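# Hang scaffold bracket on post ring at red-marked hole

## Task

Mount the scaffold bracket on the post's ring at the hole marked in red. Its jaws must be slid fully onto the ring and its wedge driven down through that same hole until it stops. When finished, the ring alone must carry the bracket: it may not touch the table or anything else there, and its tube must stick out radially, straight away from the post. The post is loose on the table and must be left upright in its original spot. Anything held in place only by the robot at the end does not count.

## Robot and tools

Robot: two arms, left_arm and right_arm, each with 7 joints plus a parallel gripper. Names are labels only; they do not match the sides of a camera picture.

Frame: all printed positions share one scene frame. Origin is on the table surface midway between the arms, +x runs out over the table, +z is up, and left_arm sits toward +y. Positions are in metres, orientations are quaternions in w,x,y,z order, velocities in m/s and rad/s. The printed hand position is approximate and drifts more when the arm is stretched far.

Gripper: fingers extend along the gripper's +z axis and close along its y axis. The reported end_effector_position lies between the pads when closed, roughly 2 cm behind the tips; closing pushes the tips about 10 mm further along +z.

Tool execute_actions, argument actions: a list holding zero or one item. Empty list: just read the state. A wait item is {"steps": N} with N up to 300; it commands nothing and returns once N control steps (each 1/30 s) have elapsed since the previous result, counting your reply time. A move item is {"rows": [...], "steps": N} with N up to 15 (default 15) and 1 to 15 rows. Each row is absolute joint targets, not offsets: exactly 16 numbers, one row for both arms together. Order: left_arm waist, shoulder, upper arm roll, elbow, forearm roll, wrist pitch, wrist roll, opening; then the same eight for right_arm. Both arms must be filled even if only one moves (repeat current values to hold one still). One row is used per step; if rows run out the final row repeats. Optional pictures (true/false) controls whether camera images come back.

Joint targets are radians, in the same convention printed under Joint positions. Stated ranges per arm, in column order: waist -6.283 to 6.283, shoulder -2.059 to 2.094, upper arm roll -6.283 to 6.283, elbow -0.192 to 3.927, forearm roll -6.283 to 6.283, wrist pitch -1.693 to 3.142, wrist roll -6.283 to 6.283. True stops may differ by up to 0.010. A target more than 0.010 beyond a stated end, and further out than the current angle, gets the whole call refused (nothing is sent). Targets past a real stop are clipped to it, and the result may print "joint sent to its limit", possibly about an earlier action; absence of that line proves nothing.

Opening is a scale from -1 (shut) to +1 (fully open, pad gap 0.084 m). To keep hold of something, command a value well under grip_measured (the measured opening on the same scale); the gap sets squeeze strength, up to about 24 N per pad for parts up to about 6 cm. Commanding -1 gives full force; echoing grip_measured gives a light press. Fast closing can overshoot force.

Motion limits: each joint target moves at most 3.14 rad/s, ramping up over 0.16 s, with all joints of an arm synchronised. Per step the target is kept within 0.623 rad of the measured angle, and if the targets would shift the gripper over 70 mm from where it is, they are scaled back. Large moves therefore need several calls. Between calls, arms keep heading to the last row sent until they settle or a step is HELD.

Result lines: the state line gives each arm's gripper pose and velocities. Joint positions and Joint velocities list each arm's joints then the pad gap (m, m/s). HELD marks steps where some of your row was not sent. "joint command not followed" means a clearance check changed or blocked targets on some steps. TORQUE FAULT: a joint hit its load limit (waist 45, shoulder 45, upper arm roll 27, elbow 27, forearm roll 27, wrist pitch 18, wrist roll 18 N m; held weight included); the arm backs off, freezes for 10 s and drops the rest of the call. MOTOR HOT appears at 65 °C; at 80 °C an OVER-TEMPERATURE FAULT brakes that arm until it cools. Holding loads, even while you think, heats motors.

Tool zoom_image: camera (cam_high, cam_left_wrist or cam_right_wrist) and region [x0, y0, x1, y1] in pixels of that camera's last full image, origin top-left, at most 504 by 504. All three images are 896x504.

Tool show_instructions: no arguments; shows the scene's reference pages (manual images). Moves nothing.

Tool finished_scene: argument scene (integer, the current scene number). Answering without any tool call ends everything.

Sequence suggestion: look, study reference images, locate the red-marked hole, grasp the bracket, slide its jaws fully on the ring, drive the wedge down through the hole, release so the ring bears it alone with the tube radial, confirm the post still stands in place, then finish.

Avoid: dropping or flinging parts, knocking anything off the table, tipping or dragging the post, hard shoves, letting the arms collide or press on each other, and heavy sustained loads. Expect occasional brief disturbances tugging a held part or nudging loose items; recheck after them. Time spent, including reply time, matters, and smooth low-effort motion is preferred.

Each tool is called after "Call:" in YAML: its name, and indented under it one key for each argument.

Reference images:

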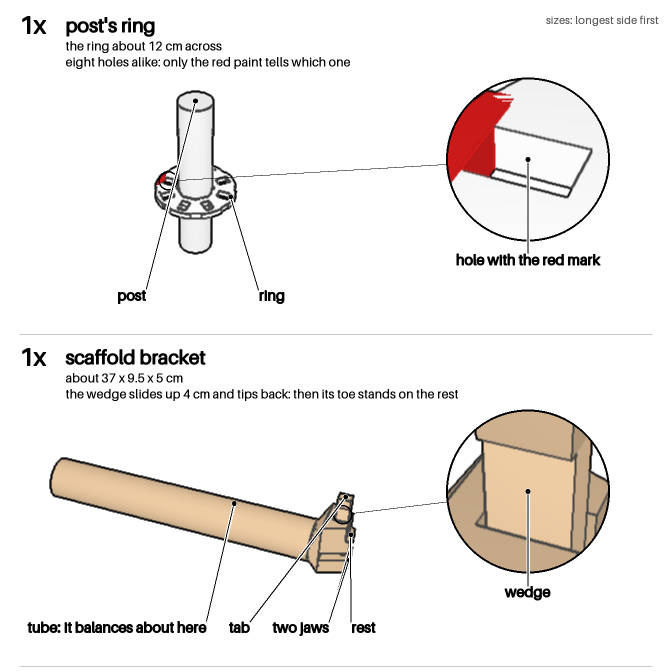

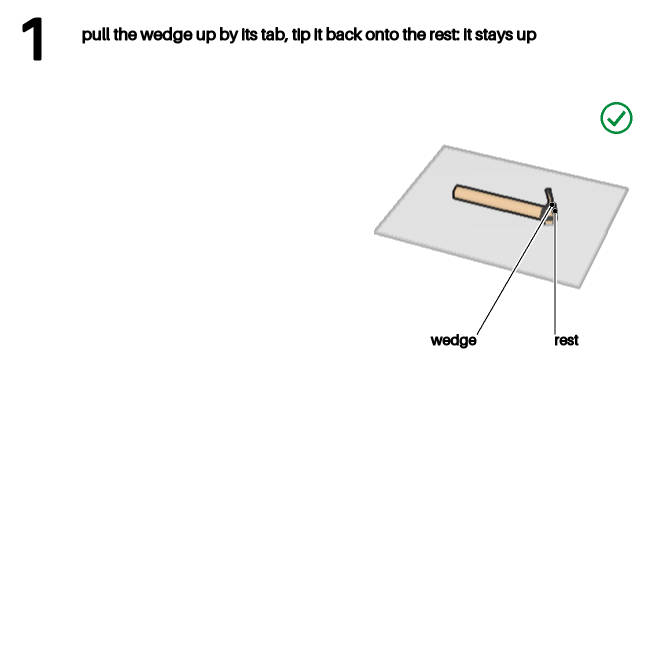

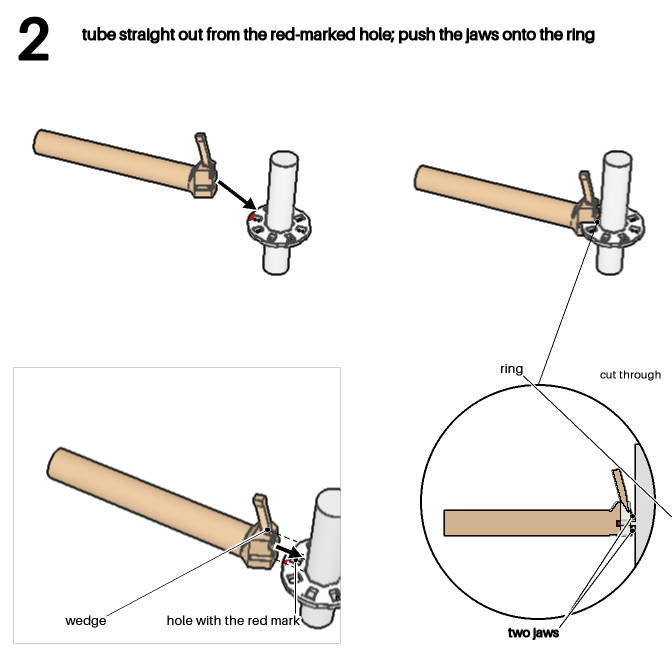

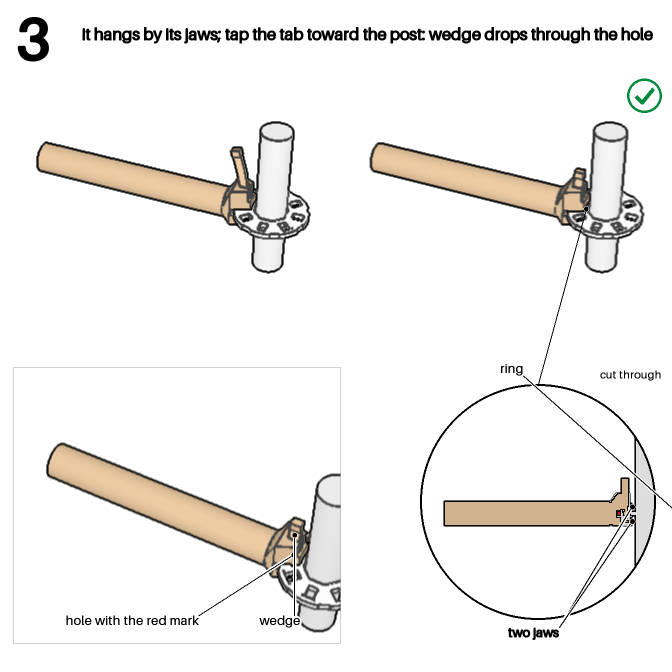

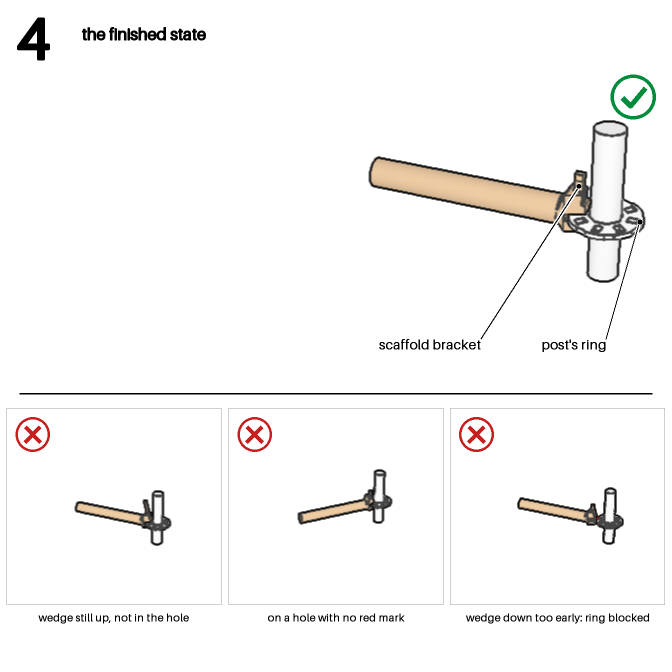

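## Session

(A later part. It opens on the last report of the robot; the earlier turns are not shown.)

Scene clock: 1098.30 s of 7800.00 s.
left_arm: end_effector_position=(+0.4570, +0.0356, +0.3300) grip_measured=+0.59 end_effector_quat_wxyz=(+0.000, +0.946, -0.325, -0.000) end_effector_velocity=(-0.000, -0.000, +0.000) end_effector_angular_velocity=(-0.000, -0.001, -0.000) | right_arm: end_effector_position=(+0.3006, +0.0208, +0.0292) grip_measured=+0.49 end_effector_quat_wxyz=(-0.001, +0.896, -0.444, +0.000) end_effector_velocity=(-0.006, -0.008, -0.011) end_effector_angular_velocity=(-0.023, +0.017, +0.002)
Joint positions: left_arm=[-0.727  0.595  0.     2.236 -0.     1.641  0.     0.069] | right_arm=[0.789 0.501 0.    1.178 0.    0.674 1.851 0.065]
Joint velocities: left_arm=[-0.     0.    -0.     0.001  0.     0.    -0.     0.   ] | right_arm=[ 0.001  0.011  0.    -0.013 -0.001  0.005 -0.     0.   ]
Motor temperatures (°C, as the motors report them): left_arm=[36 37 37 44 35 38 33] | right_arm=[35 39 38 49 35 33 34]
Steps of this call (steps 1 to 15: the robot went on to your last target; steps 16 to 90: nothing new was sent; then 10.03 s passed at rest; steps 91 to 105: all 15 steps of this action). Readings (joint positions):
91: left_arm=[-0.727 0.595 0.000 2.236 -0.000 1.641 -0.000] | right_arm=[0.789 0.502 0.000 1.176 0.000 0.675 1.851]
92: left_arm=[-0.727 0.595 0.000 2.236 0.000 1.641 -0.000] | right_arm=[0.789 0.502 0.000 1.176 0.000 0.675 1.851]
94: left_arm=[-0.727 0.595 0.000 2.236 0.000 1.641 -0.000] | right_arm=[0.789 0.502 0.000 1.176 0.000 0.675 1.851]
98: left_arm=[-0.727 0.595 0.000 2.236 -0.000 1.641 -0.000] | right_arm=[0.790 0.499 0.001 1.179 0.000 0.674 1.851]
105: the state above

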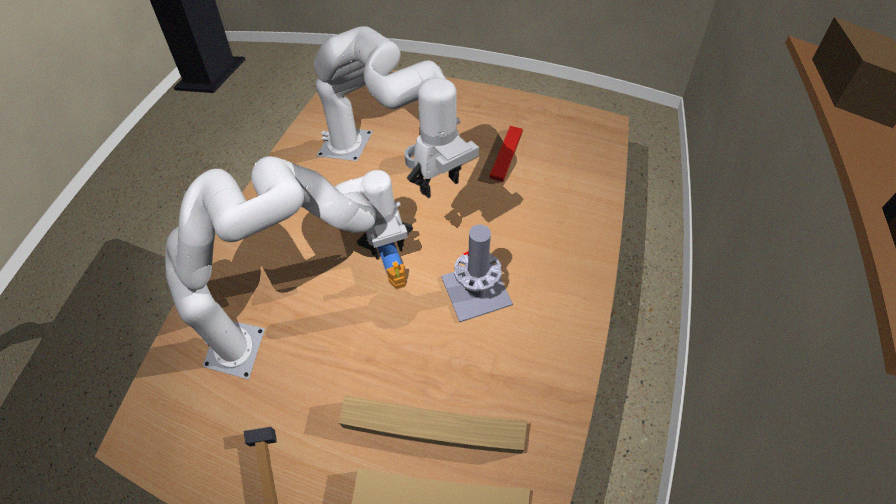

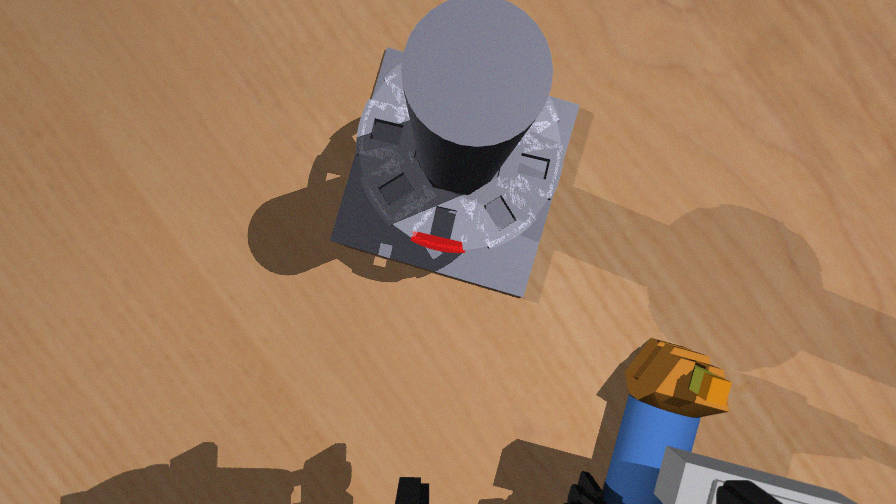

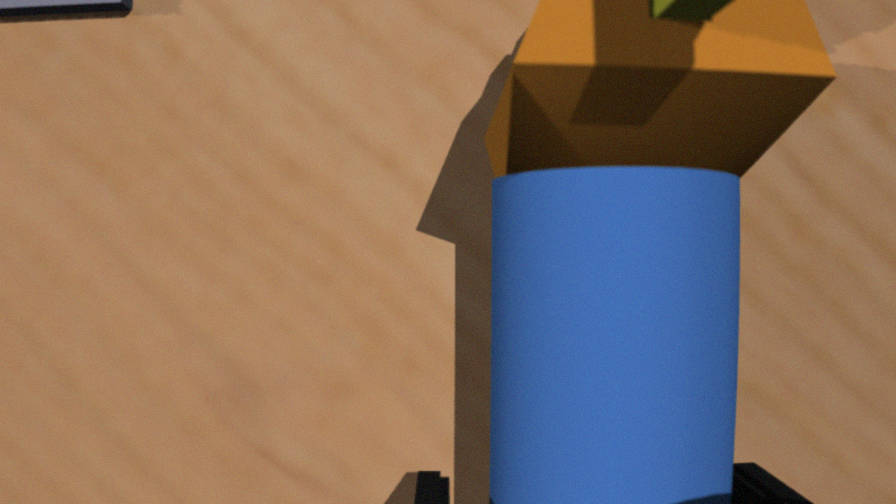

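Call:
execute_actions:
  actions:
    - {"rows": [ [-0.3,-0.1,0,1.6,0,1.7,0,0.6,0.7893,0.3673,0,1.2098,0,0.8425,1.851,0.5]], "steps": 10}
  pictures: false

Call:
execute_actions:
  actions:
    - {"rows": [ [-0.3,-0.1,0,1.6,0,1.7,0,0.6,0.7893,0.2423,0,1.3393,0,1.097,1.851,0.5]], "steps": 10}
  pictures: false

Call:
execute_actions:
  actions:
    - {"rows": [ [-0.3,-0.1,0,1.6,0,1.7,0,0.6,0.5877,0.1788,0,1.2546,0,1.0758,1.6497,-0.2]], "steps": 15}
  pictures: false

Call:
execute_actions:
  actions:
    - {"steps": 10}

Scene clock: 1148.03 s of 7800.00 s.
left_arm: end_effector_position=(+0.4582, +0.1384, +0.3751) grip_measured=+0.59 end_effector_quat_wxyz=(-0.001, +0.967, -0.256, -0.003) end_effector_velocity=(-0.059, +0.393, +0.186) end_effector_angular_velocity=(-0.020, -0.024, +0.553) | right_arm: end_effector_position=(+0.3027, +0.0234, +0.1006) grip_measured=+0.49 end_effector_quat_wxyz=(-0.007, +0.896, -0.444, +0.001) end_effector_velocity=(-0.036, -0.048, -0.015) end_effector_angular_velocity=(-0.148, +0.112, -0.001)
Joint positions: left_arm=[-0.582  0.369  0.001  2.023  0.     1.661 -0.     0.069] | right_arm=[ 0.789  0.37  -0.     1.213  0.     0.829  1.851  0.065]
Joint velocities: left_arm=[ 0.563 -0.951 -0.01  -0.842 -0.001  0.078  0.001 -0.   ] | right_arm=[-0.    -0.039  0.001 -0.06   0.001  0.165  0.002 -0.   ]
Motor temperatures (°C, as the motors report them): left_arm=[36 37 37 44 35 38 33] | right_arm=[35 38 38 46 35 33 34]
Steps of this call (steps 1 to 15: the robot went on to your last target; steps 16 to 90: nothing new was sent; then 46.40 s passed at rest; steps 91 to 100: all 10 steps of this action). Readings (joint positions):
91: left_arm=[-0.727 0.595 -0.000 2.236 -0.000 1.641 0.000] | right_arm=[0.789 0.502 0.000 1.176 0.000 0.675 1.851]
92: left_arm=[-0.725 0.592 -0.001 2.232 -0.000 1.641 0.000] | right_arm=[0.789 0.500 0.000 1.177 0.000 0.679 1.851]
94: left_arm=[-0.703 0.556 -0.006 2.188 -0.001 1.645 0.000] | right_arm=[0.789 0.472 0.000 1.180 -0.000 0.723 1.851]
98: left_arm=[-0.619 0.432 0.002 2.078 0.000 1.656 -0.000] | right_arm=[0.789 0.381 -0.000 1.212 0.000 0.813 1.851]
100: the state above

Scene clock: 1148.37 s of 7800.00 s.
left_arm: end_effector_position=(+0.4153, +0.2697, +0.4229) grip_measured=+0.59 end_effector_quat_wxyz=(-0.000, +0.987, -0.159, -0.001) end_effector_velocity=(-0.202, +0.373, +0.100) end_effector_angular_velocity=(-0.005, -0.011, +0.617) | right_arm: end_effector_position=(+0.3028, +0.0236, +0.1927) grip_measured=+0.49 end_effector_quat_wxyz=(-0.007, +0.896, -0.444, +0.001) end_effector_velocity=(-0.004, -0.007, +0.183) end_effector_angular_velocity=(+0.037, -0.028, -0.003)
Joint positions: left_arm=[-0.384  0.039  0.001  1.726  0.     1.688 -0.     0.069] | right_arm=[ 0.789  0.253 -0.     1.329  0.     1.062  1.851  0.065]
Joint velocities: left_arm=[ 0.621 -1.032 -0.003 -0.933 -0.001  0.087  0.001  0.   ] | right_arm=[-0.001 -0.228 -0.001  0.217  0.     0.399  0.001 -0.   ]
Motor temperatures (°C, as the motors report them): left_arm=[36 37 37 44 35 38 33] | right_arm=[35 38 38 46 35 33 34]
Steps of this call (steps 1 to 10: all 10 steps of this action). Readings (joint positions):
1: left_arm=[-0.563 0.337 0.001 1.994 0.000 1.663 -0.000] | right_arm=[0.789 0.370 -0.000 1.211 0.000 0.834 1.851]
2: left_arm=[-0.544 0.305 0.001 1.966 0.000 1.666 -0.000] | right_arm=[0.789 0.369 -0.000 1.210 -0.000 0.841 1.851]
4: left_arm=[-0.505 0.240 0.001 1.908 0.000 1.671 -0.000] | right_arm=[0.789 0.354 0.000 1.226 -0.000 0.889 1.851]
8: left_arm=[-0.425 0.107 0.001 1.788 0.000 1.683 -0.000] | right_arm=[0.789 0.278 -0.000 1.305 0.000 1.021 1.851]
10: the state above

Scene clock: 1148.87 s of 7800.00 s.
left_arm: end_effector_position=(+0.3853, +0.3162, +0.4328) grip_measured=+0.59 end_effector_quat_wxyz=(-0.000, +0.993, -0.119, -0.001) end_effector_velocity=(-0.001, +0.005, +0.004) end_effector_angular_velocity=(-0.002, -0.008, +0.012) | right_arm: end_effector_position=(+0.3630, -0.0630, +0.1995) grip_measured=-0.22 end_effector_quat_wxyz=(+0.000, +0.897, -0.442, -0.000) end_effector_velocity=(-0.010, +0.005, -0.001) end_effector_angular_velocity=(+0.003, +0.008, +0.061)
Joint positions: left_arm=[-0.301 -0.098 -0.001  1.6   -0.     1.7    0.     0.069] | right_arm=[0.592 0.181 0.003 1.256 0.    1.076 1.653 0.035]
Joint velocities: left_arm=[ 0.007 -0.012  0.004 -0.003  0.     0.001 -0.001 -0.   ] | right_arm=[-0.014 -0.01   0.032 -0.015  0.002 -0.001 -0.043 -0.   ]
Motor temperatures (°C, as the motors report them): left_arm=[36 37 37 44 35 38 33] | right_arm=[35 38 38 46 35 33 34]
Steps of this call (steps 1 to 15: all 15 steps of this action). Readings (joint positions):
1: left_arm=[-0.363 0.004 0.001 1.695 0.000 1.691 -0.000] | right_arm=[0.789 0.247 -0.000 1.334 0.000 1.073 1.851]
2: left_arm=[-0.343 -0.028 0.001 1.666 0.000 1.694 -0.000] | right_arm=[0.786 0.244 0.001 1.334 0.000 1.079 1.846]
4: left_arm=[-0.318 -0.071 0.003 1.631 0.000 1.698 -0.000] | right_arm=[0.751 0.234 0.009 1.316 0.000 1.081 1.806]
8: left_arm=[-0.305 -0.092 -0.001 1.606 -0.000 1.699 0.000] | right_arm=[0.639 0.199 -0.005 1.274 -0.000 1.078 1.704]
15: the state above

Scene clock: 1149.20 s of 7800.00 s.
left_arm: end_effector_position=(+0.3851, +0.3169, +0.4332) grip_measured=+0.59 end_effector_quat_wxyz=(-0.000, +0.993, -0.118, -0.000) end_effector_velocity=(-0.000, +0.000, +0.001) end_effector_angular_velocity=(-0.001, -0.001, +0.002) | right_arm: end_effector_position=(+0.3651, -0.0656, +0.1999) grip_measured=-0.22 end_effector_quat_wxyz=(+0.000, +0.896, -0.444, -0.000) end_effector_velocity=(+0.001, -0.001, +0.000) end_effector_angular_velocity=(+0.000, -0.001, -0.002)
Joint positions: left_arm=[-0.3   -0.1   -0.     1.6   -0.     1.7    0.     0.069] | right_arm=[0.588 0.179 0.    1.255 0.    1.076 1.65  0.035]
Joint velocities: left_arm=[ 0.    -0.001  0.001  0.    -0.    -0.    -0.001  0.   ] | right_arm=[-0.002 -0.001  0.    -0.    -0.    -0.     0.     0.   ]
Motor temperatures (°C, as the motors report them): left_arm=[36 37 37 44 35 38 33] | right_arm=[35 38 38 46 35 33 34]
Steps of this call (steps 1 to 10: the robot went on to your last target). Readings (joint positions):
1: left_arm=[-0.301 -0.099 -0.000 1.600 -0.000 1.700 0.000] | right_arm=[0.592 0.180 0.003 1.255 0.000 1.076 1.652]
2: left_arm=[-0.301 -0.099 -0.000 1.600 -0.000 1.700 0.000] | right_arm=[0.591 0.180 0.003 1.255 0.000 1.076 1.652]
4: left_arm=[-0.300 -0.099 -0.000 1.600 -0.000 1.700 0.000] | right_arm=[0.590 0.180 0.002 1.255 0.000 1.076 1.651]
8: left_arm=[-0.300 -0.100 -0.000 1.600 -0.000 1.700 0.000] | right_arm=[0.588 0.179 0.000 1.255 0.000 1.076 1.650]
10: the state above

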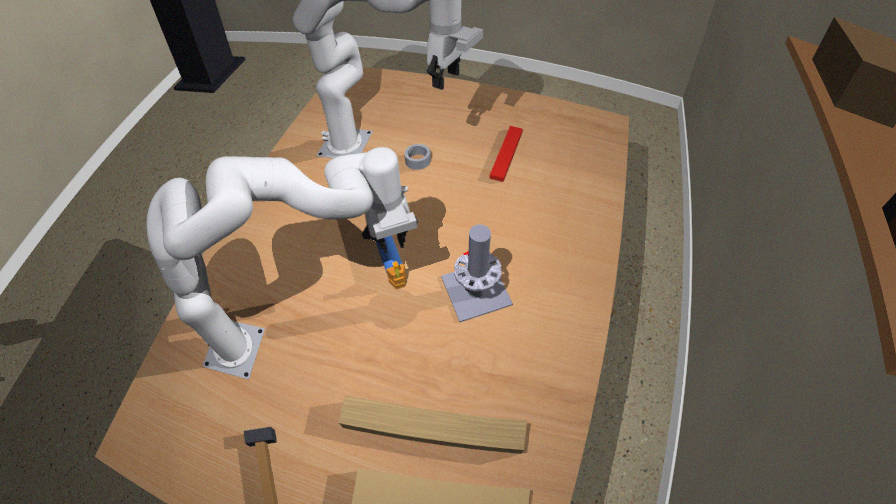

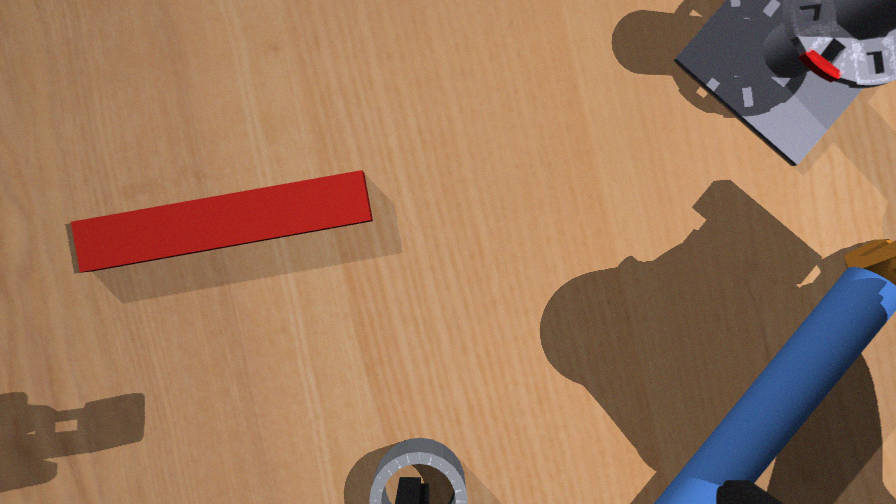

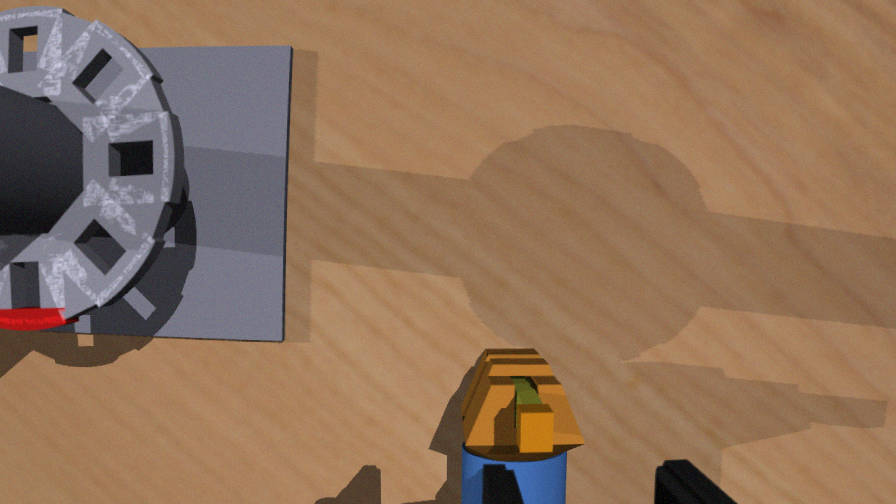

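Call:
execute_actions:
  actions:
    - {"rows": [ [-0.3,-0.1,0,1.6,0,1.7,0,0.6,0.5819,0.2695,0,1.148,0,0.8786,1.6439,-0.2]], "steps": 12}
  pictures: false

Call:
execute_actions:
  actions:
    - {"rows": [ [-0.3,-0.1,0,1.6,0,1.7,0,0.6,0.5819,0.274,0,1.1454,0,0.8715,1.6439,-0.2], [-0.3,-0.1,0,1.6,0,1.7,0,0.6,0.5819,0.281,0,1.1416,0,0.8608,1.6439,-0.2], [-0.3,-0.1,0,1.6,0,1.7,0,0.6,0.5819,0.288,0,1.1378,0,0.8501,1.6439,-0.2], [-0.3,-0.1,0,1.6,0,1.7,0,0.6,0.5819,0.295,0,1.1339,0,0.8394,1.6439,-0.2], [-0.3,-0.1,0,1.6,0,1.7,0,0.6,0.5819,0.3013,0,1.1301,0,0.8287,1.6439,-0.2], [-0.3,-0.1,0,1.6,0,1.7,0,0.6,0.5819,0.3082,0,1.1262,0,0.8181,1.6439,-0.2], [-0.3,-0.1,0,1.6,0,1.7,0,0.6,0.5819,0.3127,0,1.1237,0,0.8109,1.6439,-0.2], [-0.3,-0.1,0,1.6,0,1.7,0,0.6,0.5819,0.315,0,1.1224,0,0.8074,1.6439,-0.2]], "steps": 15}

Scene clock: 1206.57 s of 7800.00 s.
left_arm: end_effector_position=(+0.3851, +0.3170, +0.4333) grip_measured=+0.59 end_effector_quat_wxyz=(+0.000, +0.993, -0.118, -0.000) end_effector_velocity=(+0.000, +0.000, +0.000) end_effector_angular_velocity=(+0.000, -0.000, +0.001) | right_arm: end_effector_position=(+0.3667, -0.0686, +0.1266) grip_measured=-0.22 end_effector_quat_wxyz=(+0.001, +0.896, -0.444, -0.001) end_effector_velocity=(+0.029, +0.027, +0.030) end_effector_angular_velocity=(+0.101, -0.113, +0.006)
Joint positions: left_arm=[-0.3   -0.1   -0.     1.6    0.     1.7    0.     0.069] | right_arm=[ 0.582  0.268 -0.     1.151 -0.     0.887  1.644  0.035]
Joint velocities: left_arm=[ 0.    -0.     0.001  0.     0.     0.    -0.     0.   ] | right_arm=[ 0.    -0.024  0.002  0.026  0.    -0.102 -0.004  0.   ]
Motor temperatures (°C, as the motors report them): left_arm=[36 36 37 44 35 38 33] | right_arm=[35 38 38 47 35 33 34]
Steps of this call (steps 1 to 15: the robot went on to your last target; steps 16 to 90: nothing new was sent; then 53.97 s passed at rest; steps 91 to 102: all 12 steps of this action). Readings (joint positions):
91: left_arm=[-0.300 -0.100 -0.000 1.600 0.000 1.700 0.000] | right_arm=[0.588 0.179 0.000 1.255 0.000 1.076 1.650]
92: left_arm=[-0.300 -0.100 0.000 1.600 -0.000 1.700 -0.000] | right_arm=[0.588 0.180 0.000 1.253 0.000 1.071 1.650]
94: left_arm=[-0.300 -0.100 0.000 1.600 -0.000 1.700 0.000] | right_arm=[0.586 0.195 0.000 1.235 0.000 1.027 1.648]
98: left_arm=[-0.300 -0.100 0.000 1.600 -0.000 1.700 -0.000] | right_arm=[0.583 0.259 -0.000 1.160 -0.000 0.916 1.645]
102: the state above

Scene clock: 1207.07 s of 7800.00 s.
left_arm: end_effector_position=(+0.3851, +0.3170, +0.4333) grip_measured=+0.59 end_effector_quat_wxyz=(+0.000, +0.993, -0.118, -0.000) end_effector_velocity=(+0.000, +0.000, +0.000) end_effector_angular_velocity=(+0.001, -0.001, +0.001) | right_arm: end_effector_position=(+0.3673, -0.0682, +0.0979) grip_measured=-0.22 end_effector_quat_wxyz=(-0.000, +0.896, -0.444, +0.000) end_effector_velocity=(+0.004, +0.004, +0.002) end_effector_angular_velocity=(+0.014, -0.016, +0.002)
Joint positions: left_arm=[-0.3   -0.1   -0.     1.6    0.     1.7   -0.     0.069] | right_arm=[ 0.582  0.314 -0.     1.123  0.     0.809  1.644  0.035]
Joint velocities: left_arm=[ 0.001 -0.     0.     0.001  0.001  0.    -0.    -0.   ] | right_arm=[ 0.002  0.001  0.     0.002 -0.001 -0.02   0.     0.   ]
Motor temperatures (°C, as the motors report them): left_arm=[36 36 37 44 35 38 33] | right_arm=[35 38 38 47 35 33 34]
Steps of this call (steps 1 to 15: all 15 steps of this action). Readings (joint positions):
1: left_arm=[-0.300 -0.100 0.000 1.600 0.000 1.700 -0.000] | right_arm=[0.582 0.267 0.000 1.152 0.000 0.884 1.644]
2: left_arm=[-0.300 -0.100 -0.000 1.600 -0.000 1.700 -0.000] | right_arm=[0.582 0.268 0.000 1.151 0.000 0.880 1.644]
4: left_arm=[-0.300 -0.100 -0.000 1.600 -0.000 1.700 -0.000] | right_arm=[0.582 0.274 0.000 1.147 0.000 0.867 1.644]
8: left_arm=[-0.300 -0.100 0.000 1.600 -0.000 1.700 0.000] | right_arm=[0.582 0.300 0.000 1.131 0.000 0.831 1.644]
15: the state above

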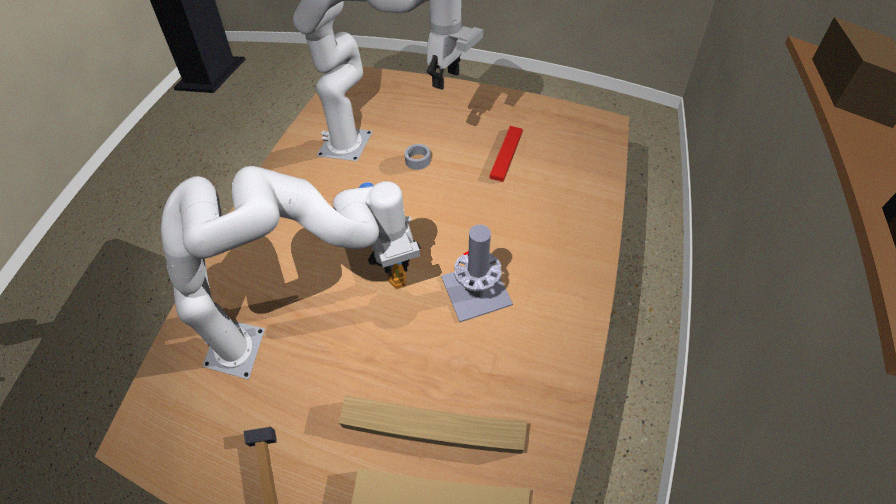

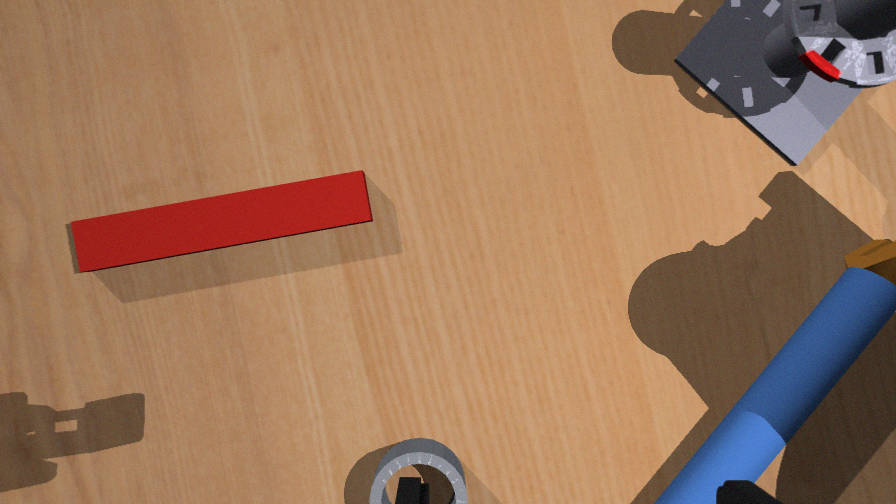

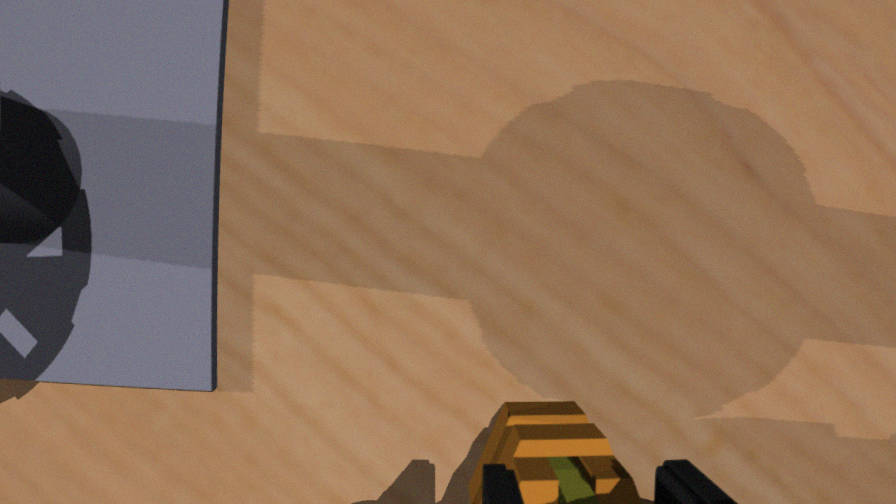

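Call:
execute_actions:
  actions:
    - {"rows": [ [-0.3,-0.1,0,1.6,0,1.7,0,0.6,0.5819,0.315,0,1.1224,0,0.8074,1.6439,-0.3], [-0.3,-0.1,0,1.6,0,1.7,0,0.6,0.5819,0.315,0,1.1224,0,0.8074,1.6439,-0.4], [-0.3,-0.1,0,1.6,0,1.7,0,0.6,0.5819,0.315,0,1.1224,0,0.8074,1.6439,-0.5], [-0.3,-0.1,0,1.6,0,1.7,0,0.6,0.5819,0.315,0,1.1224,0,0.8074,1.6439,-0.56], [-0.3,-0.1,0,1.6,0,1.7,0,0.6,0.5819,0.315,0,1.1224,0,0.8074,1.6439,-0.62], [-0.3,-0.1,0,1.6,0,1.7,0,0.6,0.5819,0.315,0,1.1224,0,0.8074,1.6439,-0.66], [-0.3,-0.1,0,1.6,0,1.7,0,0.6,0.5819,0.315,0,1.1224,0,0.8074,1.6439,-0.70], [-0.3,-0.1,0,1.6,0,1.7,0,0.6,0.5819,0.315,0,1.1224,0,0.8074,1.6439,-0.73], [-0.3,-0.1,0,1.6,0,1.7,0,0.6,0.5819,0.315,0,1.1224,0,0.8074,1.6439,-0.76], [-0.3,-0.1,0,1.6,0,1.7,0,0.6,0.5819,0.315,0,1.1224,0,0.8074,1.6439,-0.79], [-0.3,-0.1,0,1.6,0,1.7,0,0.6,0.5819,0.315,0,1.1224,0,0.8074,1.6439,-0.82], [-0.3,-0.1,0,1.6,0,1.7,0,0.6,0.5819,0.315,0,1.1224,0,0.8074,1.6439,-0.85]], "steps": 15}
  pictures: false

Scene clock: 1221.60 s of 7800.00 s.
left_arm: end_effector_position=(+0.3851, +0.3170, +0.4333) grip_measured=+0.59 end_effector_quat_wxyz=(+0.000, +0.993, -0.118, -0.000) end_effector_velocity=(-0.000, +0.000, -0.000) end_effector_angular_velocity=(+0.000, +0.001, +0.001) | right_arm: end_effector_position=(+0.3670, -0.0684, +0.0970) grip_measured=-0.74 end_effector_quat_wxyz=(+0.000, +0.896, -0.444, -0.000) end_effector_velocity=(+0.000, +0.000, +0.000) end_effector_angular_velocity=(+0.001, -0.001, -0.001)
Joint positions: left_arm=[-0.3   -0.1   -0.     1.6    0.     1.7   -0.     0.069] | right_arm=[0.582 0.315 0.    1.122 0.    0.808 1.644 0.012]
Joint velocities: left_arm=[ 0.    -0.    -0.    -0.001 -0.    -0.    -0.001 -0.   ] | right_arm=[-0.001  0.001  0.001  0.001  0.    -0.001  0.001  0.   ]
Motor temperatures (°C, as the motors report them): left_arm=[36 36 37 44 35 38 33] | right_arm=[35 38 38 47 35 33 34]
Steps of this call (steps 1 to 15: the robot went on to your last target; steps 16 to 90: nothing new was sent; then 11.03 s passed at rest; steps 91 to 105: all 15 steps of this action). Readings (joint positions):
91: left_arm=[-0.300 -0.100 -0.000 1.600 -0.000 1.700 -0.000] | right_arm=[0.582 0.315 0.000 1.122 0.000 0.807 1.644]
92: left_arm=[-0.300 -0.100 0.000 1.600 0.000 1.700 0.000] | right_arm=[0.582 0.315 0.000 1.122 -0.000 0.807 1.644]
94: left_arm=[-0.300 -0.100 0.000 1.600 0.000 1.700 0.000] | right_arm=[0.582 0.315 -0.000 1.122 -0.000 0.807 1.644]
98: left_arm=[-0.300 -0.100 0.000 1.600 -0.000 1.700 -0.000] | right_arm=[0.582 0.315 0.000 1.122 0.000 0.808 1.644]
105: the state above

Call:
execute_actions:
  actions:
    - {"rows": [ [-0.3,-0.1,0,1.6,0,1.7,0,0.6,0.5819,0.3142,0,1.1229,0,0.8087,1.6439,-0.85], [-0.3,-0.1,0,1.6,0,1.7,0,0.6,0.5819,0.3119,0,1.1243,0,0.8125,1.6439,-0.85], [-0.3,-0.1,0,1.6,0,1.7,0,0.6,0.5819,0.3083,0,1.1266,0,0.8183,1.6439,-0.85], [-0.3,-0.1,0,1.6,0,1.7,0,0.6,0.5819,0.3037,0,1.1294,0,0.8258,1.6439,-0.85], [-0.3,-0.1,0,1.6,0,1.7,0,0.6,0.5819,0.2982,0,1.1328,0,0.8345,1.6439,-0.85], [-0.3,-0.1,0,1.6,0,1.7,0,0.6,0.5819,0.2922,0,1.1365,0,0.8443,1.6439,-0.85], [-0.3,-0.1,0,1.6,0,1.7,0,0.6,0.5819,0.2859,0,1.1404,0,0.8545,1.6439,-0.85], [-0.3,-0.1,0,1.6,0,1.7,0,0.6,0.5819,0.2794,0,1.1444,0,0.8650,1.6439,-0.85], [-0.3,-0.1,0,1.6,0,1.7,0,0.6,0.5819,0.2731,0,1.1484,0,0.8752,1.6439,-0.85], [-0.3,-0.1,0,1.6,0,1.7,0,0.6,0.5819,0.2671,0,1.1521,0,0.8850,1.6439,-0.85], [-0.3,-0.1,0,1.6,0,1.7,0,0.6,0.5819,0.2616,0,1.1554,0,0.8937,1.6439,-0.85], [-0.3,-0.1,0,1.6,0,1.7,0,0.6,0.5819,0.2570,0,1.1583,0,0.9012,1.6439,-0.85], [-0.3,-0.1,0,1.6,0,1.7,0,0.6,0.5819,0.2534,0,1.1605,0,0.9070,1.6439,-0.85], [-0.3,-0.1,0,1.6,0,1.7,0,0.6,0.5819,0.2511,0,1.1619,0,0.9108,1.6439,-0.85], [-0.3,-0.1,0,1.6,0,1.7,0,0.6,0.5819,0.2503,0,1.1625,0,0.9121,1.6439,-0.85]], "steps": 15}
  pictures: false

Call:
execute_actions:
  actions:
    - {"steps": 10}

Call:
zoom_image:
  camera: "cam_high"
  region: [340, 200, 460, 310]

Scene clock: 1244.10 s of 7800.00 s.
left_arm: end_effector_position=(+0.3851, +0.3170, +0.4333) grip_measured=+0.59 end_effector_quat_wxyz=(+0.000, +0.993, -0.118, -0.000) end_effector_velocity=(+0.000, -0.000, +0.000) end_effector_angular_velocity=(+0.000, -0.000, -0.000) | right_arm: end_effector_position=(+0.3675, -0.0680, +0.1324) grip_measured=-0.74 end_effector_quat_wxyz=(-0.000, +0.896, -0.444, +0.000) end_effector_velocity=(+0.001, +0.000, +0.076) end_effector_angular_velocity=(+0.009, -0.010, -0.001)
Joint positions: left_arm=[-0.3   -0.1   -0.     1.6   -0.     1.7   -0.     0.069] | right_arm=[0.582 0.259 0.    1.157 0.    0.897 1.644 0.012]
Joint velocities: left_arm=[-0.001 -0.     0.     0.     0.    -0.    -0.     0.   ] | right_arm=[-0.001 -0.117  0.     0.073  0.001  0.177  0.     0.   ]
Motor temperatures (°C, as the motors report them): left_arm=[36 36 37 44 35 38 33] | right_arm=[35 38 38 47 35 33 34]
Steps of this call (steps 1 to 15: the robot went on to your last target; steps 16 to 90: nothing new was sent; then 19.00 s passed at rest; steps 91 to 105: all 15 steps of this action). Readings (joint positions):
91: left_arm=[-0.300 -0.100 -0.000 1.600 0.000 1.700 -0.000] | right_arm=[0.582 0.315 0.000 1.122 0.000 0.807 1.644]
92: left_arm=[-0.300 -0.100 -0.000 1.600 0.000 1.700 0.000] | right_arm=[0.582 0.315 0.000 1.123 -0.000 0.808 1.644]
94: left_arm=[-0.300 -0.100 0.000 1.600 -0.000 1.700 -0.000] | right_arm=[0.582 0.314 -0.000 1.123 -0.000 0.811 1.644]
98: left_arm=[-0.300 -0.100 -0.000 1.600 -0.000 1.700 -0.000] | right_arm=[0.582 0.299 0.000 1.133 -0.000 0.836 1.644]
105: the state above

Scene clock: 1244.43 s of 7800.00 s.
left_arm: end_effector_position=(+0.3851, +0.3170, +0.4333) grip_measured=+0.59 end_effector_quat_wxyz=(+0.000, +0.993, -0.118, -0.000) end_effector_velocity=(+0.000, +0.000, +0.001) end_effector_angular_velocity=(-0.001, -0.002, +0.001) | right_arm: end_effector_position=(+0.3670, -0.0685, +0.1374) grip_measured=-0.74 end_effector_quat_wxyz=(+0.000, +0.896, -0.444, -0.000) end_effector_velocity=(-0.000, -0.001, -0.000) end_effector_angular_velocity=(-0.003, +0.002, -0.001)
Joint positions: left_arm=[-0.3   -0.1   -0.     1.6   -0.     1.7   -0.     0.069] | right_arm=[ 0.582  0.251 -0.     1.162 -0.     0.911  1.644  0.012]
Joint velocities: left_arm=[ 0.001  0.     0.     0.002 -0.    -0.    -0.    -0.   ] | right_arm=[-0.    -0.    -0.     0.    -0.001  0.004  0.001 -0.   ]
Motor temperatures (°C, as the motors report them): left_arm=[36 36 37 44 35 38 33] | right_arm=[35 38 38 47 35 33 34]
Steps of this call (steps 1 to 10: the robot went on to your last target). Readings (joint positions):
1: left_arm=[-0.300 -0.100 0.000 1.600 0.000 1.700 -0.000] | right_arm=[0.582 0.256 0.000 1.159 0.000 0.902 1.644]
2: left_arm=[-0.300 -0.100 0.000 1.600 -0.000 1.700 -0.000] | right_arm=[0.582 0.254 0.000 1.160 0.000 0.905 1.644]
4: left_arm=[-0.300 -0.100 -0.000 1.600 0.000 1.700 0.000] | right_arm=[0.582 0.252 0.000 1.161 0.000 0.909 1.644]
8: left_arm=[-0.300 -0.100 -0.000 1.600 0.000 1.700 0.000] | right_arm=[0.582 0.251 -0.000 1.162 -0.000 0.911 1.644]
10: the state above

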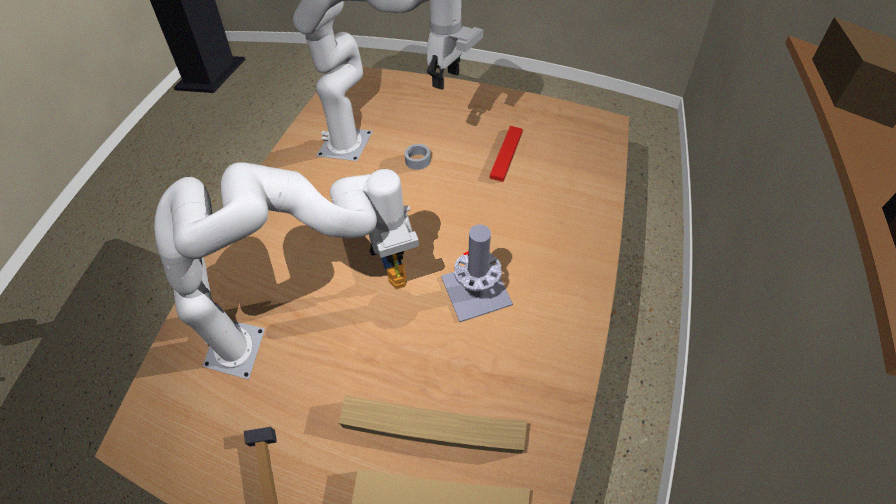

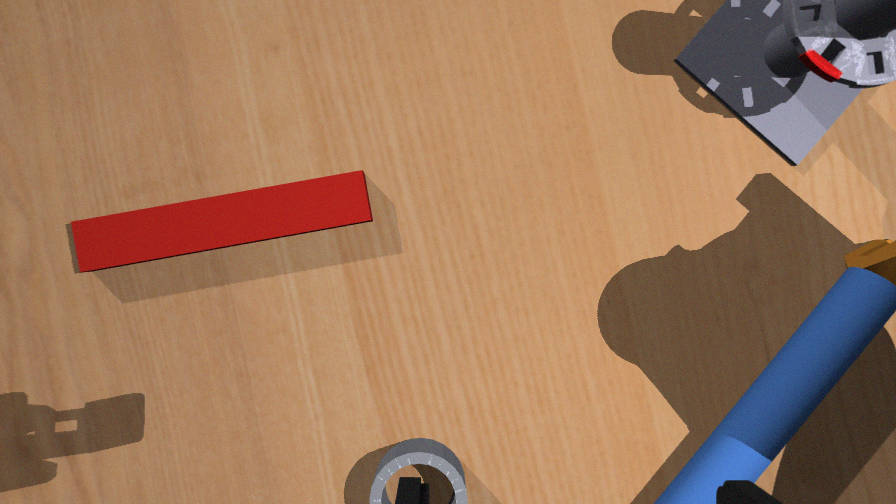

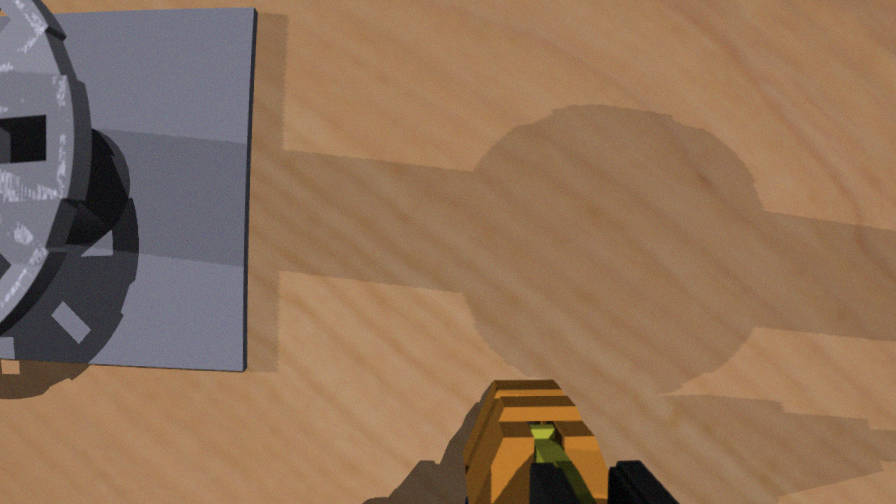

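Region (340, 200, 460, 310) of cam_high's 896x504 image, scaled by 4.200, with more detail than that image has; it fills the top 462 rows of this view, and the rest is white.

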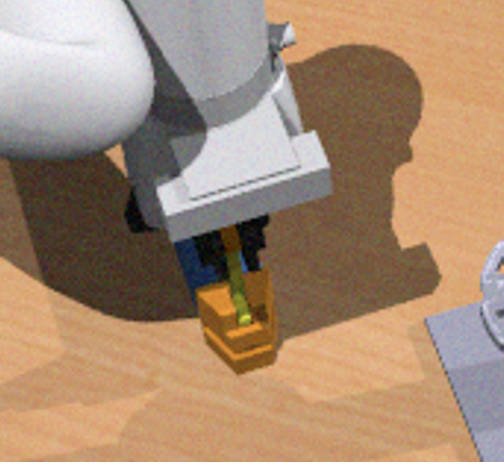

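Call:
execute_actions:
  actions:
    - {"rows": [ [-0.3,-0.1,0,1.6,0,1.7,0,0.6,0.5823,0.2504,0,1.1626,0,0.9121,1.6443,-0.85], [-0.3,-0.1,0,1.6,0,1.7,0,0.6,0.5836,0.2507,0,1.1627,0,0.9119,1.6456,-0.85], [-0.3,-0.1,0,1.6,0,1.7,0,0.6,0.5855,0.2511,0,1.1630,0,0.9118,1.6475,-0.85], [-0.3,-0.1,0,1.6,0,1.7,0,0.6,0.5880,0.2517,0,1.1633,0,0.9115,1.6500,-0.85], [-0.3,-0.1,0,1.6,0,1.7,0,0.6,0.5908,0.2523,0,1.1637,0,0.9113,1.6528,-0.85], [-0.3,-0.1,0,1.6,0,1.7,0,0.6,0.5940,0.2530,0,1.1641,0,0.9110,1.6560,-0.85], [-0.3,-0.1,0,1.6,0,1.7,0,0.6,0.5974,0.2538,0,1.1645,0,0.9107,1.6594,-0.85], [-0.3,-0.1,0,1.6,0,1.7,0,0.6,0.6009,0.2546,0,1.1650,0,0.9103,1.6629,-0.85], [-0.3,-0.1,0,1.6,0,1.7,0,0.6,0.6043,0.2554,0,1.1654,0,0.9100,1.6663,-0.85], [-0.3,-0.1,0,1.6,0,1.7,0,0.6,0.6075,0.2561,0,1.1658,0,0.9097,1.6695,-0.85], [-0.3,-0.1,0,1.6,0,1.7,0,0.6,0.6103,0.2567,0,1.1662,0,0.9095,1.6723,-0.85], [-0.3,-0.1,0,1.6,0,1.7,0,0.6,0.6128,0.2573,0,1.1665,0,0.9092,1.6748,-0.85], [-0.3,-0.1,0,1.6,0,1.7,0,0.6,0.6147,0.2577,0,1.1668,0,0.9091,1.6767,-0.85], [-0.3,-0.1,0,1.6,0,1.7,0,0.6,0.6160,0.2580,0,1.1669,0,0.9089,1.6780,-0.85], [-0.3,-0.1,0,1.6,0,1.7,0,0.6,0.6164,0.2581,0,1.1670,0,0.9089,1.6784,-0.85]], "steps": 15}
  pictures: false

Call:
execute_actions:
  actions:
    - {"steps": 10}

Call:
zoom_image:
  camera: "cam_high"
  region: [340, 200, 460, 310]

Scene clock: 1267.73 s of 7800.00 s.
left_arm: end_effector_position=(+0.3851, +0.3170, +0.4333) grip_measured=+0.59 end_effector_quat_wxyz=(+0.000, +0.993, -0.118, -0.000) end_effector_velocity=(-0.000, +0.000, -0.001) end_effector_angular_velocity=(-0.000, +0.002, +0.000) | right_arm: end_effector_position=(+0.3581, -0.0554, +0.1372) grip_measured=-0.74 end_effector_quat_wxyz=(-0.001, +0.896, -0.444, +0.000) end_effector_velocity=(-0.017, +0.024, -0.002) end_effector_angular_velocity=(+0.003, -0.003, -0.000)
Joint positions: left_arm=[-0.3   -0.1   -0.     1.6   -0.     1.7   -0.     0.069] | right_arm=[ 0.612  0.256  0.     1.167 -0.     0.909  1.673  0.012]
Joint velocities: left_arm=[ 0.001 -0.    -0.    -0.002 -0.001 -0.     0.    -0.   ] | right_arm=[ 0.058  0.012 -0.001  0.01   0.    -0.006  0.057  0.   ]
Motor temperatures (°C, as the motors report them): left_arm=[36 36 37 44 35 38 33] | right_arm=[35 38 38 49 35 33 34]
Steps of this call (steps 1 to 30: the robot went on to your last target; steps 31 to 90: nothing new was sent; then 19.80 s passed at rest; steps 91 to 105: all 15 steps of this action). Readings (joint positions):
91: left_arm=[-0.300 -0.100 0.000 1.600 0.000 1.700 0.000] | right_arm=[0.582 0.250 -0.000 1.163 -0.000 0.912 1.644]
92: left_arm=[-0.300 -0.100 -0.000 1.600 -0.000 1.700 -0.000] | right_arm=[0.582 0.250 -0.000 1.163 -0.000 0.912 1.644]
94: left_arm=[-0.300 -0.100 0.000 1.600 -0.000 1.700 0.000] | right_arm=[0.583 0.251 -0.000 1.163 -0.000 0.912 1.645]
98: left_arm=[-0.300 -0.100 0.000 1.600 0.000 1.700 0.000] | right_arm=[0.591 0.252 -0.001 1.164 -0.000 0.911 1.654]
105: the state above

Scene clock: 1268.07 s of 7800.00 s.
left_arm: end_effector_position=(+0.3851, +0.3170, +0.4333) grip_measured=+0.59 end_effector_quat_wxyz=(+0.000, +0.993, -0.118, -0.000) end_effector_velocity=(-0.000, -0.000, -0.000) end_effector_angular_velocity=(-0.000, +0.001, -0.000) | right_arm: end_effector_position=(+0.3569, -0.0539, +0.1369) grip_measured=-0.74 end_effector_quat_wxyz=(-0.001, +0.896, -0.444, +0.000) end_effector_velocity=(-0.002, +0.001, -0.001) end_effector_angular_velocity=(-0.001, +0.002, +0.002)
Joint positions: left_arm=[-0.3   -0.1   -0.     1.6    0.     1.7    0.     0.069] | right_arm=[ 0.616  0.257 -0.     1.168 -0.     0.909  1.678  0.012]
Joint velocities: left_arm=[ 0.    -0.    -0.001 -0.001 -0.    -0.    -0.    -0.   ] | right_arm=[ 0.002  0.002  0.002 -0.     0.    -0.001  0.002  0.   ]
Motor temperatures (°C, as the motors report them): left_arm=[36 36 37 44 35 38 33] | right_arm=[35 38 38 49 35 33 34]
Steps of this call (steps 1 to 10: the robot went on to your last target). Readings (joint positions):
1: left_arm=[-0.300 -0.100 0.000 1.600 -0.000 1.700 -0.000] | right_arm=[0.613 0.256 0.000 1.168 -0.000 0.909 1.675]
2: left_arm=[-0.300 -0.100 -0.000 1.600 0.000 1.700 0.000] | right_arm=[0.614 0.257 0.000 1.168 -0.000 0.909 1.676]
4: left_arm=[-0.300 -0.100 -0.000 1.600 0.000 1.700 -0.000] | right_arm=[0.615 0.257 -0.000 1.168 -0.000 0.909 1.677]
8: left_arm=[-0.300 -0.100 0.000 1.600 -0.000 1.700 0.000] | right_arm=[0.616 0.257 -0.000 1.168 -0.000 0.909 1.678]
10: the state above

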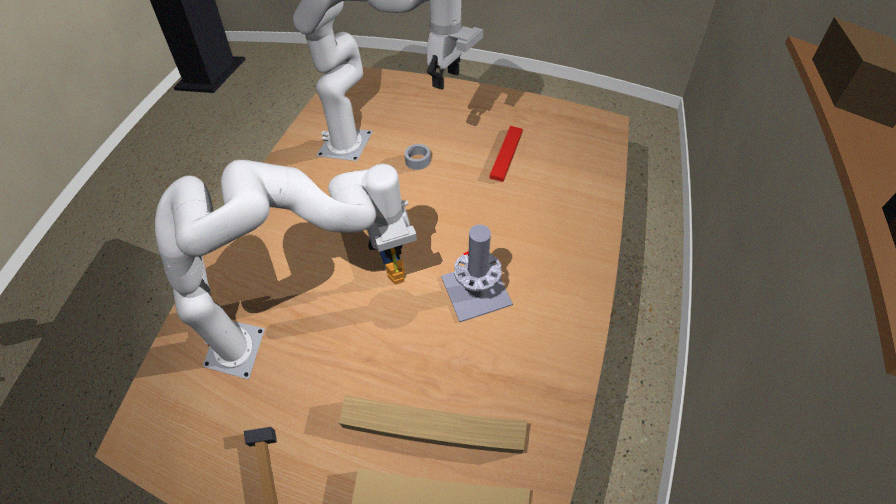

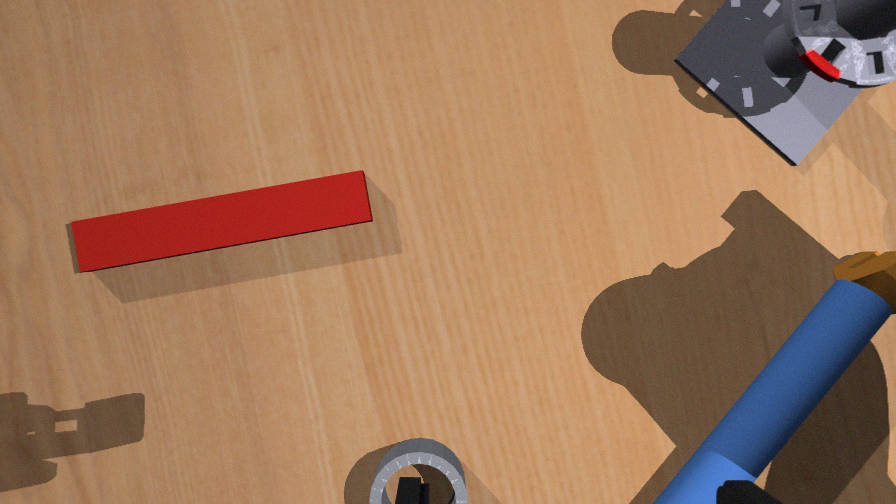

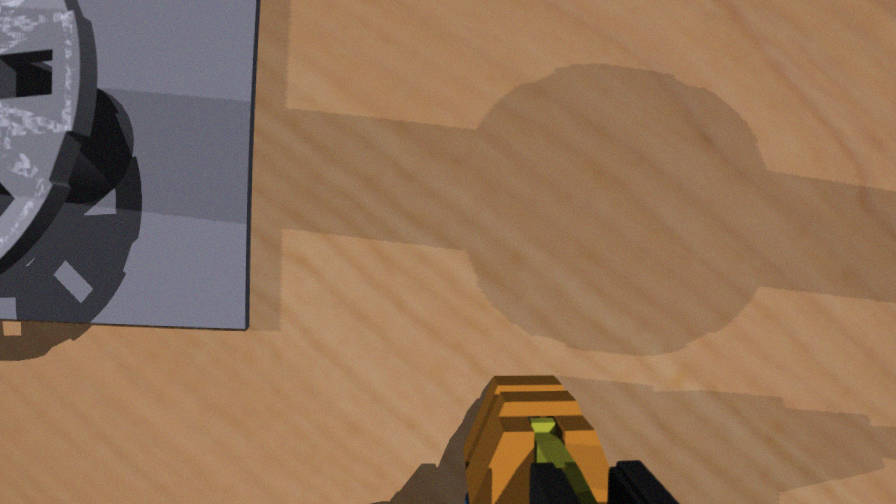

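Region (340, 200, 460, 310) of cam_high's 896x504 image, scaled by 4.200, with more detail than that image has; it fills the top 462 rows of this view, and the rest is white.

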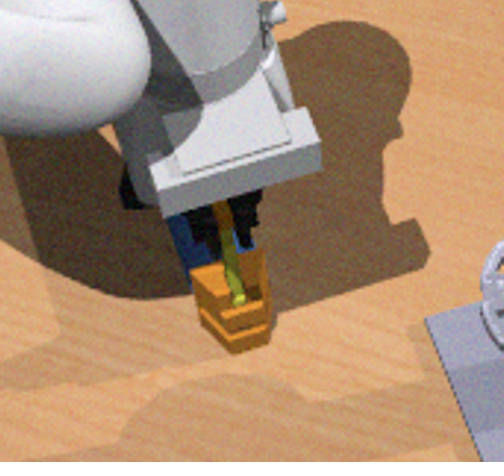

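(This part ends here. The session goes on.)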